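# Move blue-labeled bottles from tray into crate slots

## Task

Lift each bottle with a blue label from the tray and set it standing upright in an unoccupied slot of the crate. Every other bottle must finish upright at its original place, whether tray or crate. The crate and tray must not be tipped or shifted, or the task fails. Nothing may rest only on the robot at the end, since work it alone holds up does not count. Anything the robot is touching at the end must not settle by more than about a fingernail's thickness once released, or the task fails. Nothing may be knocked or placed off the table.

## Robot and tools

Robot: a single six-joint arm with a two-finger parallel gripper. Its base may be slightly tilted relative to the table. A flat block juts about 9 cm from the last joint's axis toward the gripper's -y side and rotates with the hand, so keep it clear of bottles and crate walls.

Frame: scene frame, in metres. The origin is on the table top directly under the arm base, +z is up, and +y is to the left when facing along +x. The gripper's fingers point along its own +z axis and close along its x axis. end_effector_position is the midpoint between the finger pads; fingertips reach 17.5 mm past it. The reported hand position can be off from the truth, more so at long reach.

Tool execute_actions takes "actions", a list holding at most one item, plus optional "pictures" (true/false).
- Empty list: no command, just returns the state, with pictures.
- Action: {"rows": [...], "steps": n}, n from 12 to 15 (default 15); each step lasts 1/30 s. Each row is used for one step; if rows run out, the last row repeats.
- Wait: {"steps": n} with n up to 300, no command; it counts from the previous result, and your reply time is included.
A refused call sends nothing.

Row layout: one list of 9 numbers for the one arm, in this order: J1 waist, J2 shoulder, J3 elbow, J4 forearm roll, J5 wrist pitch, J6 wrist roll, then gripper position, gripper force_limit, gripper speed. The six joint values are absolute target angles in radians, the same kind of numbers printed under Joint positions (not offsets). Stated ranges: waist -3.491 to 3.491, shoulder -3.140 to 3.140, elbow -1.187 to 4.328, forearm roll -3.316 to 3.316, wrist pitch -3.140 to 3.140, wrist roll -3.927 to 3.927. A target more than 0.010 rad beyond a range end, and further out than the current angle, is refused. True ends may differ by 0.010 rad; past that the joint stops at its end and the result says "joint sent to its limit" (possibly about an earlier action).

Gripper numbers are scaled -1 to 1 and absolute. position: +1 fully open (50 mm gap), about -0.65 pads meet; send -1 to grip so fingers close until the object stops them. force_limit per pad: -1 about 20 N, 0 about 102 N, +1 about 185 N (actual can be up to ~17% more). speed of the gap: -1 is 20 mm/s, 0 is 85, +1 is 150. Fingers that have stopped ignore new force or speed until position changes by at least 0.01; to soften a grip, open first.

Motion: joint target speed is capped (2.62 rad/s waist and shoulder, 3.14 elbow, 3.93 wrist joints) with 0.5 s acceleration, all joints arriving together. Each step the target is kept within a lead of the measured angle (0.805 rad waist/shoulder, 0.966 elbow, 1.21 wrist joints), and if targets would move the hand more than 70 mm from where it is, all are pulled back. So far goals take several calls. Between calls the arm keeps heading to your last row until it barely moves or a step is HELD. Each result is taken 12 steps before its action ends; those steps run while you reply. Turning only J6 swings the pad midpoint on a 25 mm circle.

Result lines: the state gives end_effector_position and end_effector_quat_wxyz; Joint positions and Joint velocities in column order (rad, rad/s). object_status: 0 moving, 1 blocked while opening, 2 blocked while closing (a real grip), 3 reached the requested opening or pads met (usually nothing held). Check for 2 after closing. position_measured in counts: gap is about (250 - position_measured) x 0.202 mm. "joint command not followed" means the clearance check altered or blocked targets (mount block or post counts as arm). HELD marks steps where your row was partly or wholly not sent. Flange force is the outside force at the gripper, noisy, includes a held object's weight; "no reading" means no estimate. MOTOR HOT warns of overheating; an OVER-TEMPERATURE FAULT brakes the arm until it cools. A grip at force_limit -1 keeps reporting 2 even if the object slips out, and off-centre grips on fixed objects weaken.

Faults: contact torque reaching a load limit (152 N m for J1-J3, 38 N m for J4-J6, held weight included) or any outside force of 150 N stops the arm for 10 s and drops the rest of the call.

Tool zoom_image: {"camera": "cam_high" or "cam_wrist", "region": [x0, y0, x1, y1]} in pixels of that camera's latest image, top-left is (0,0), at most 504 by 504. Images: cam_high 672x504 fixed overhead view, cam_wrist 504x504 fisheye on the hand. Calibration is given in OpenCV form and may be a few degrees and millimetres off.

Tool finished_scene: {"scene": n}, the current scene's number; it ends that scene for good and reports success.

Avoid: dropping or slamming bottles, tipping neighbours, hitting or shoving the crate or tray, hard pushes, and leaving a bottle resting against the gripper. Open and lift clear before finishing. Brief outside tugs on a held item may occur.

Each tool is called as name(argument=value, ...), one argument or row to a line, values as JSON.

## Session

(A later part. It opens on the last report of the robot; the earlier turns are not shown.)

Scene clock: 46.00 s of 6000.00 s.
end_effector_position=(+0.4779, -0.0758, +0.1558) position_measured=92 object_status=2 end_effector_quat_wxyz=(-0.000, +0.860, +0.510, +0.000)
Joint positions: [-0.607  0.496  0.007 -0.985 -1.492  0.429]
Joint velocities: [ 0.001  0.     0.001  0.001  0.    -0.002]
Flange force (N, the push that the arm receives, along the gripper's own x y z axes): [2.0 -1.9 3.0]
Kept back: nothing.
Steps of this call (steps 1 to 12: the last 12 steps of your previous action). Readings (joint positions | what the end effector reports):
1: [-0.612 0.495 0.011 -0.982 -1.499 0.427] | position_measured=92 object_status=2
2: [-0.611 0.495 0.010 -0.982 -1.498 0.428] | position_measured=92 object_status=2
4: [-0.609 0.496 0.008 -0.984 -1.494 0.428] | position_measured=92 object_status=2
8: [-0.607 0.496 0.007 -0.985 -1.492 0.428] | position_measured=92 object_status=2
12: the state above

execute_actions(
  actions=[
    {"rows": [[-0.6050,0.4964,0.0057,-0.9858,-1.4903,0.4288,-1,0.3,0],[-0.6036,0.4967,0.0048,-0.9866,-1.4885,0.4291,-1,0.3,0],[-0.6021,0.4970,0.0038,-0.9873,-1.4868,0.4294,-1,0.3,0],[-0.6007,0.4973,0.0029,-0.9880,-1.4850,0.4297,-1,0.3,0]], "steps": 12},
  ],
)

execute_actions(
  actions=[
    {"steps": 12},
  ],
)

Scene clock: 46.43 s of 6000.00 s.
end_effector_position=(+0.4779, -0.0757, +0.1558) position_measured=92 object_status=2 end_effector_quat_wxyz=(-0.000, +0.860, +0.510, +0.000)
Joint positions: [-0.607  0.496  0.007 -0.985 -1.492  0.429]
Joint velocities: [-0.    -0.001  0.     0.001  0.    -0.   ]
Flange force (N, the push that the arm receives, along the gripper's own x y z axes): [0.6 -0.6 2.3]
Kept back: the last 12 steps of this action.
Steps of this call (steps 1 to 13: the robot went on to your last target). Readings (joint positions | what the end effector reports):
1: [-0.607 0.496 0.007 -0.985 -1.492 0.429] | position_measured=92 object_status=2
2: [-0.607 0.496 0.007 -0.985 -1.492 0.429] | position_measured=92 object_status=2
4: [-0.607 0.496 0.007 -0.985 -1.492 0.429] | position_measured=92 object_status=2
8: [-0.607 0.496 0.007 -0.985 -1.492 0.429] | position_measured=92 object_status=2
13: the state above

Scene clock: 46.83 s of 6000.00 s.
end_effector_position=(+0.4780, -0.0758, +0.1519) position_measured=92 object_status=2 end_effector_quat_wxyz=(-0.000, +0.860, +0.510, +0.000)
Joint positions: [-0.601  0.497  0.003 -0.988 -1.485  0.43 ]
Joint velocities: [-0.    -0.001  0.     0.    -0.     0.002]
Flange force (N, the push that the arm receives, along the gripper's own x y z axes): [3.8 -0.4 -48.7]
Kept back: nothing.
Steps of this call (steps 1 to 12: the last 12 steps of your previous action). Readings (joint positions | what the end effector reports):
1: [-0.606 0.496 0.007 -0.985 -1.492 0.429] | position_measured=92 object_status=2
2: [-0.606 0.496 0.006 -0.985 -1.491 0.429] | position_measured=92 object_status=2
4: [-0.603 0.497 0.004 -0.987 -1.487 0.429] | position_measured=92 object_status=2
8: [-0.601 0.497 0.003 -0.988 -1.485 0.430] | position_measured=92 object_status=2
12: the state above

Contact. Back off slightly, open, and retreat.

execute_actions(
  actions=[
    {"rows": [[-0.6036,0.4967,0.0048,-0.9866,-1.4885,0.4291,-1,0.3,0],[-0.6036,0.4967,0.0048,-0.9866,-1.4885,0.4291,0.75,0.3,0.5],[-0.6036,0.4967,0.0048,-0.9866,-1.4885,0.4291,0.75,0.3,0.5],[-0.6036,0.4967,0.0048,-0.9866,-1.4885,0.4291,0.75,0.3,0.5],[-0.6036,0.4967,0.0048,-0.9866,-1.4885,0.4291,0.75,0.3,0.5],[-0.6036,0.4967,0.0048,-0.9866,-1.4885,0.4291,0.75,0.3,0.5],[-0.6036,0.4967,0.0048,-0.9866,-1.4885,0.4291,0.75,0.3,0.5],[-0.6065,0.4961,0.0067,-0.9851,-1.4921,0.4285,0.75,0.3,0.5],[-0.6123,0.4949,0.0106,-0.9823,-1.4992,0.4273,0.75,0.3,0.5],[-0.6232,0.4929,0.0181,-0.9769,-1.5127,0.4249,0.75,0.3,0.5],[-0.6362,0.4908,0.0277,-0.9707,-1.5289,0.4220,0.75,0.3,0.5],[-0.6519,0.4887,0.0400,-0.9636,-1.5486,0.4183,0.75,0.3,0.5],[-0.6719,0.4868,0.0567,-0.9551,-1.5742,0.4134,0.75,0.3,0.5],[-0.6828,0.4861,0.0665,-0.9506,-1.5883,0.4106,0.75,0.3,0.5],[-0.6939,0.4857,0.0770,-0.9462,-1.6030,0.4077,0.75,0.3,0.5]], "steps": 15},
  ],
)

execute_actions(
  actions=[
    {"steps": 20},
  ],
  pictures=true,
)

Scene clock: 47.83 s of 6000.00 s.
end_effector_position=(+0.4780, -0.0756, +0.1527) position_measured=66 object_status=0 end_effector_quat_wxyz=(-0.001, +0.860, +0.510, +0.001)
Joint positions: [-0.602  0.497  0.004 -0.988 -1.487  0.43 ]
Joint velocities: [-0.007 -0.001  0.008  0.004 -0.022 -0.009]
Flange force (N, the push that the arm receives, along the gripper's own x y z axes): [0.0 -2.1 -4.0]
Steps of this call (steps 1 to 15: the robot went on to your last target; steps 16 to 27: nothing new was sent; steps 28 to 30: the first 3 steps of this action). Readings (joint positions | what the end effector reports):
28: [-0.601 0.497 0.003 -0.988 -1.485 0.430] | position_measured=92 object_status=2
29: [-0.602 0.497 0.003 -0.988 -1.486 0.430] | position_measured=85 object_status=0
30: the state above

Scene clock: 48.50 s of 6000.00 s.
end_effector_position=(+0.4775, -0.0760, +0.2175) position_measured=41 object_status=3 end_effector_quat_wxyz=(-0.000, +0.860, +0.510, +0.000)
Joint positions: [-0.694  0.486  0.077 -0.946 -1.603  0.408]
Joint velocities: [ 0.001  0.     0.    -0.001 -0.001 -0.001]
Flange force (N, the push that the arm receives, along the gripper's own x y z axes): [1.4 0.0 -2.7]
Kept back: nothing.
Steps of this call (steps 1 to 12: the last 12 steps of your previous action; steps 13 to 20: the robot went on to your last target). Readings (joint positions | what the end effector reports):
1: [-0.602 0.497 0.004 -0.987 -1.488 0.429] | position_measured=49 object_status=0
2: [-0.603 0.497 0.004 -0.987 -1.488 0.429] | position_measured=41 object_status=0
4: [-0.603 0.497 0.005 -0.987 -1.488 0.429] | position_measured=41 object_status=0
8: [-0.615 0.494 0.013 -0.981 -1.503 0.427] | position_measured=41 object_status=0
20: the state above
camera_calibration (this result's frames):
cam_wrist: T_world_to_cam=[[0.456022, 0.889966, -0.00229806, -0.1528], [0.852981, -0.436331, 0.286425, -0.501658], [0.253906, -0.132576, -0.9581, 0.229853], [0, 0, 0, 1]] pos_world=[0.439223, -0.0524292, 0.363559]

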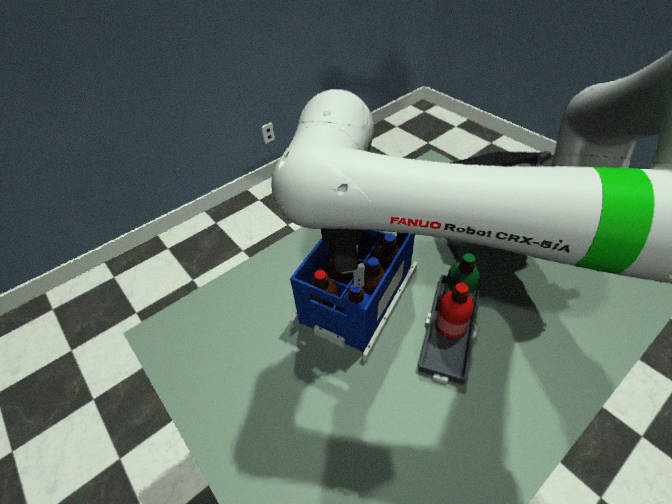

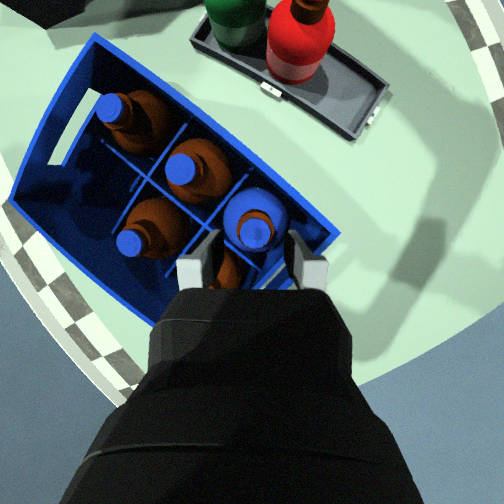

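finished_scene(
  scene=1,
)

The scene is finished: the task was done.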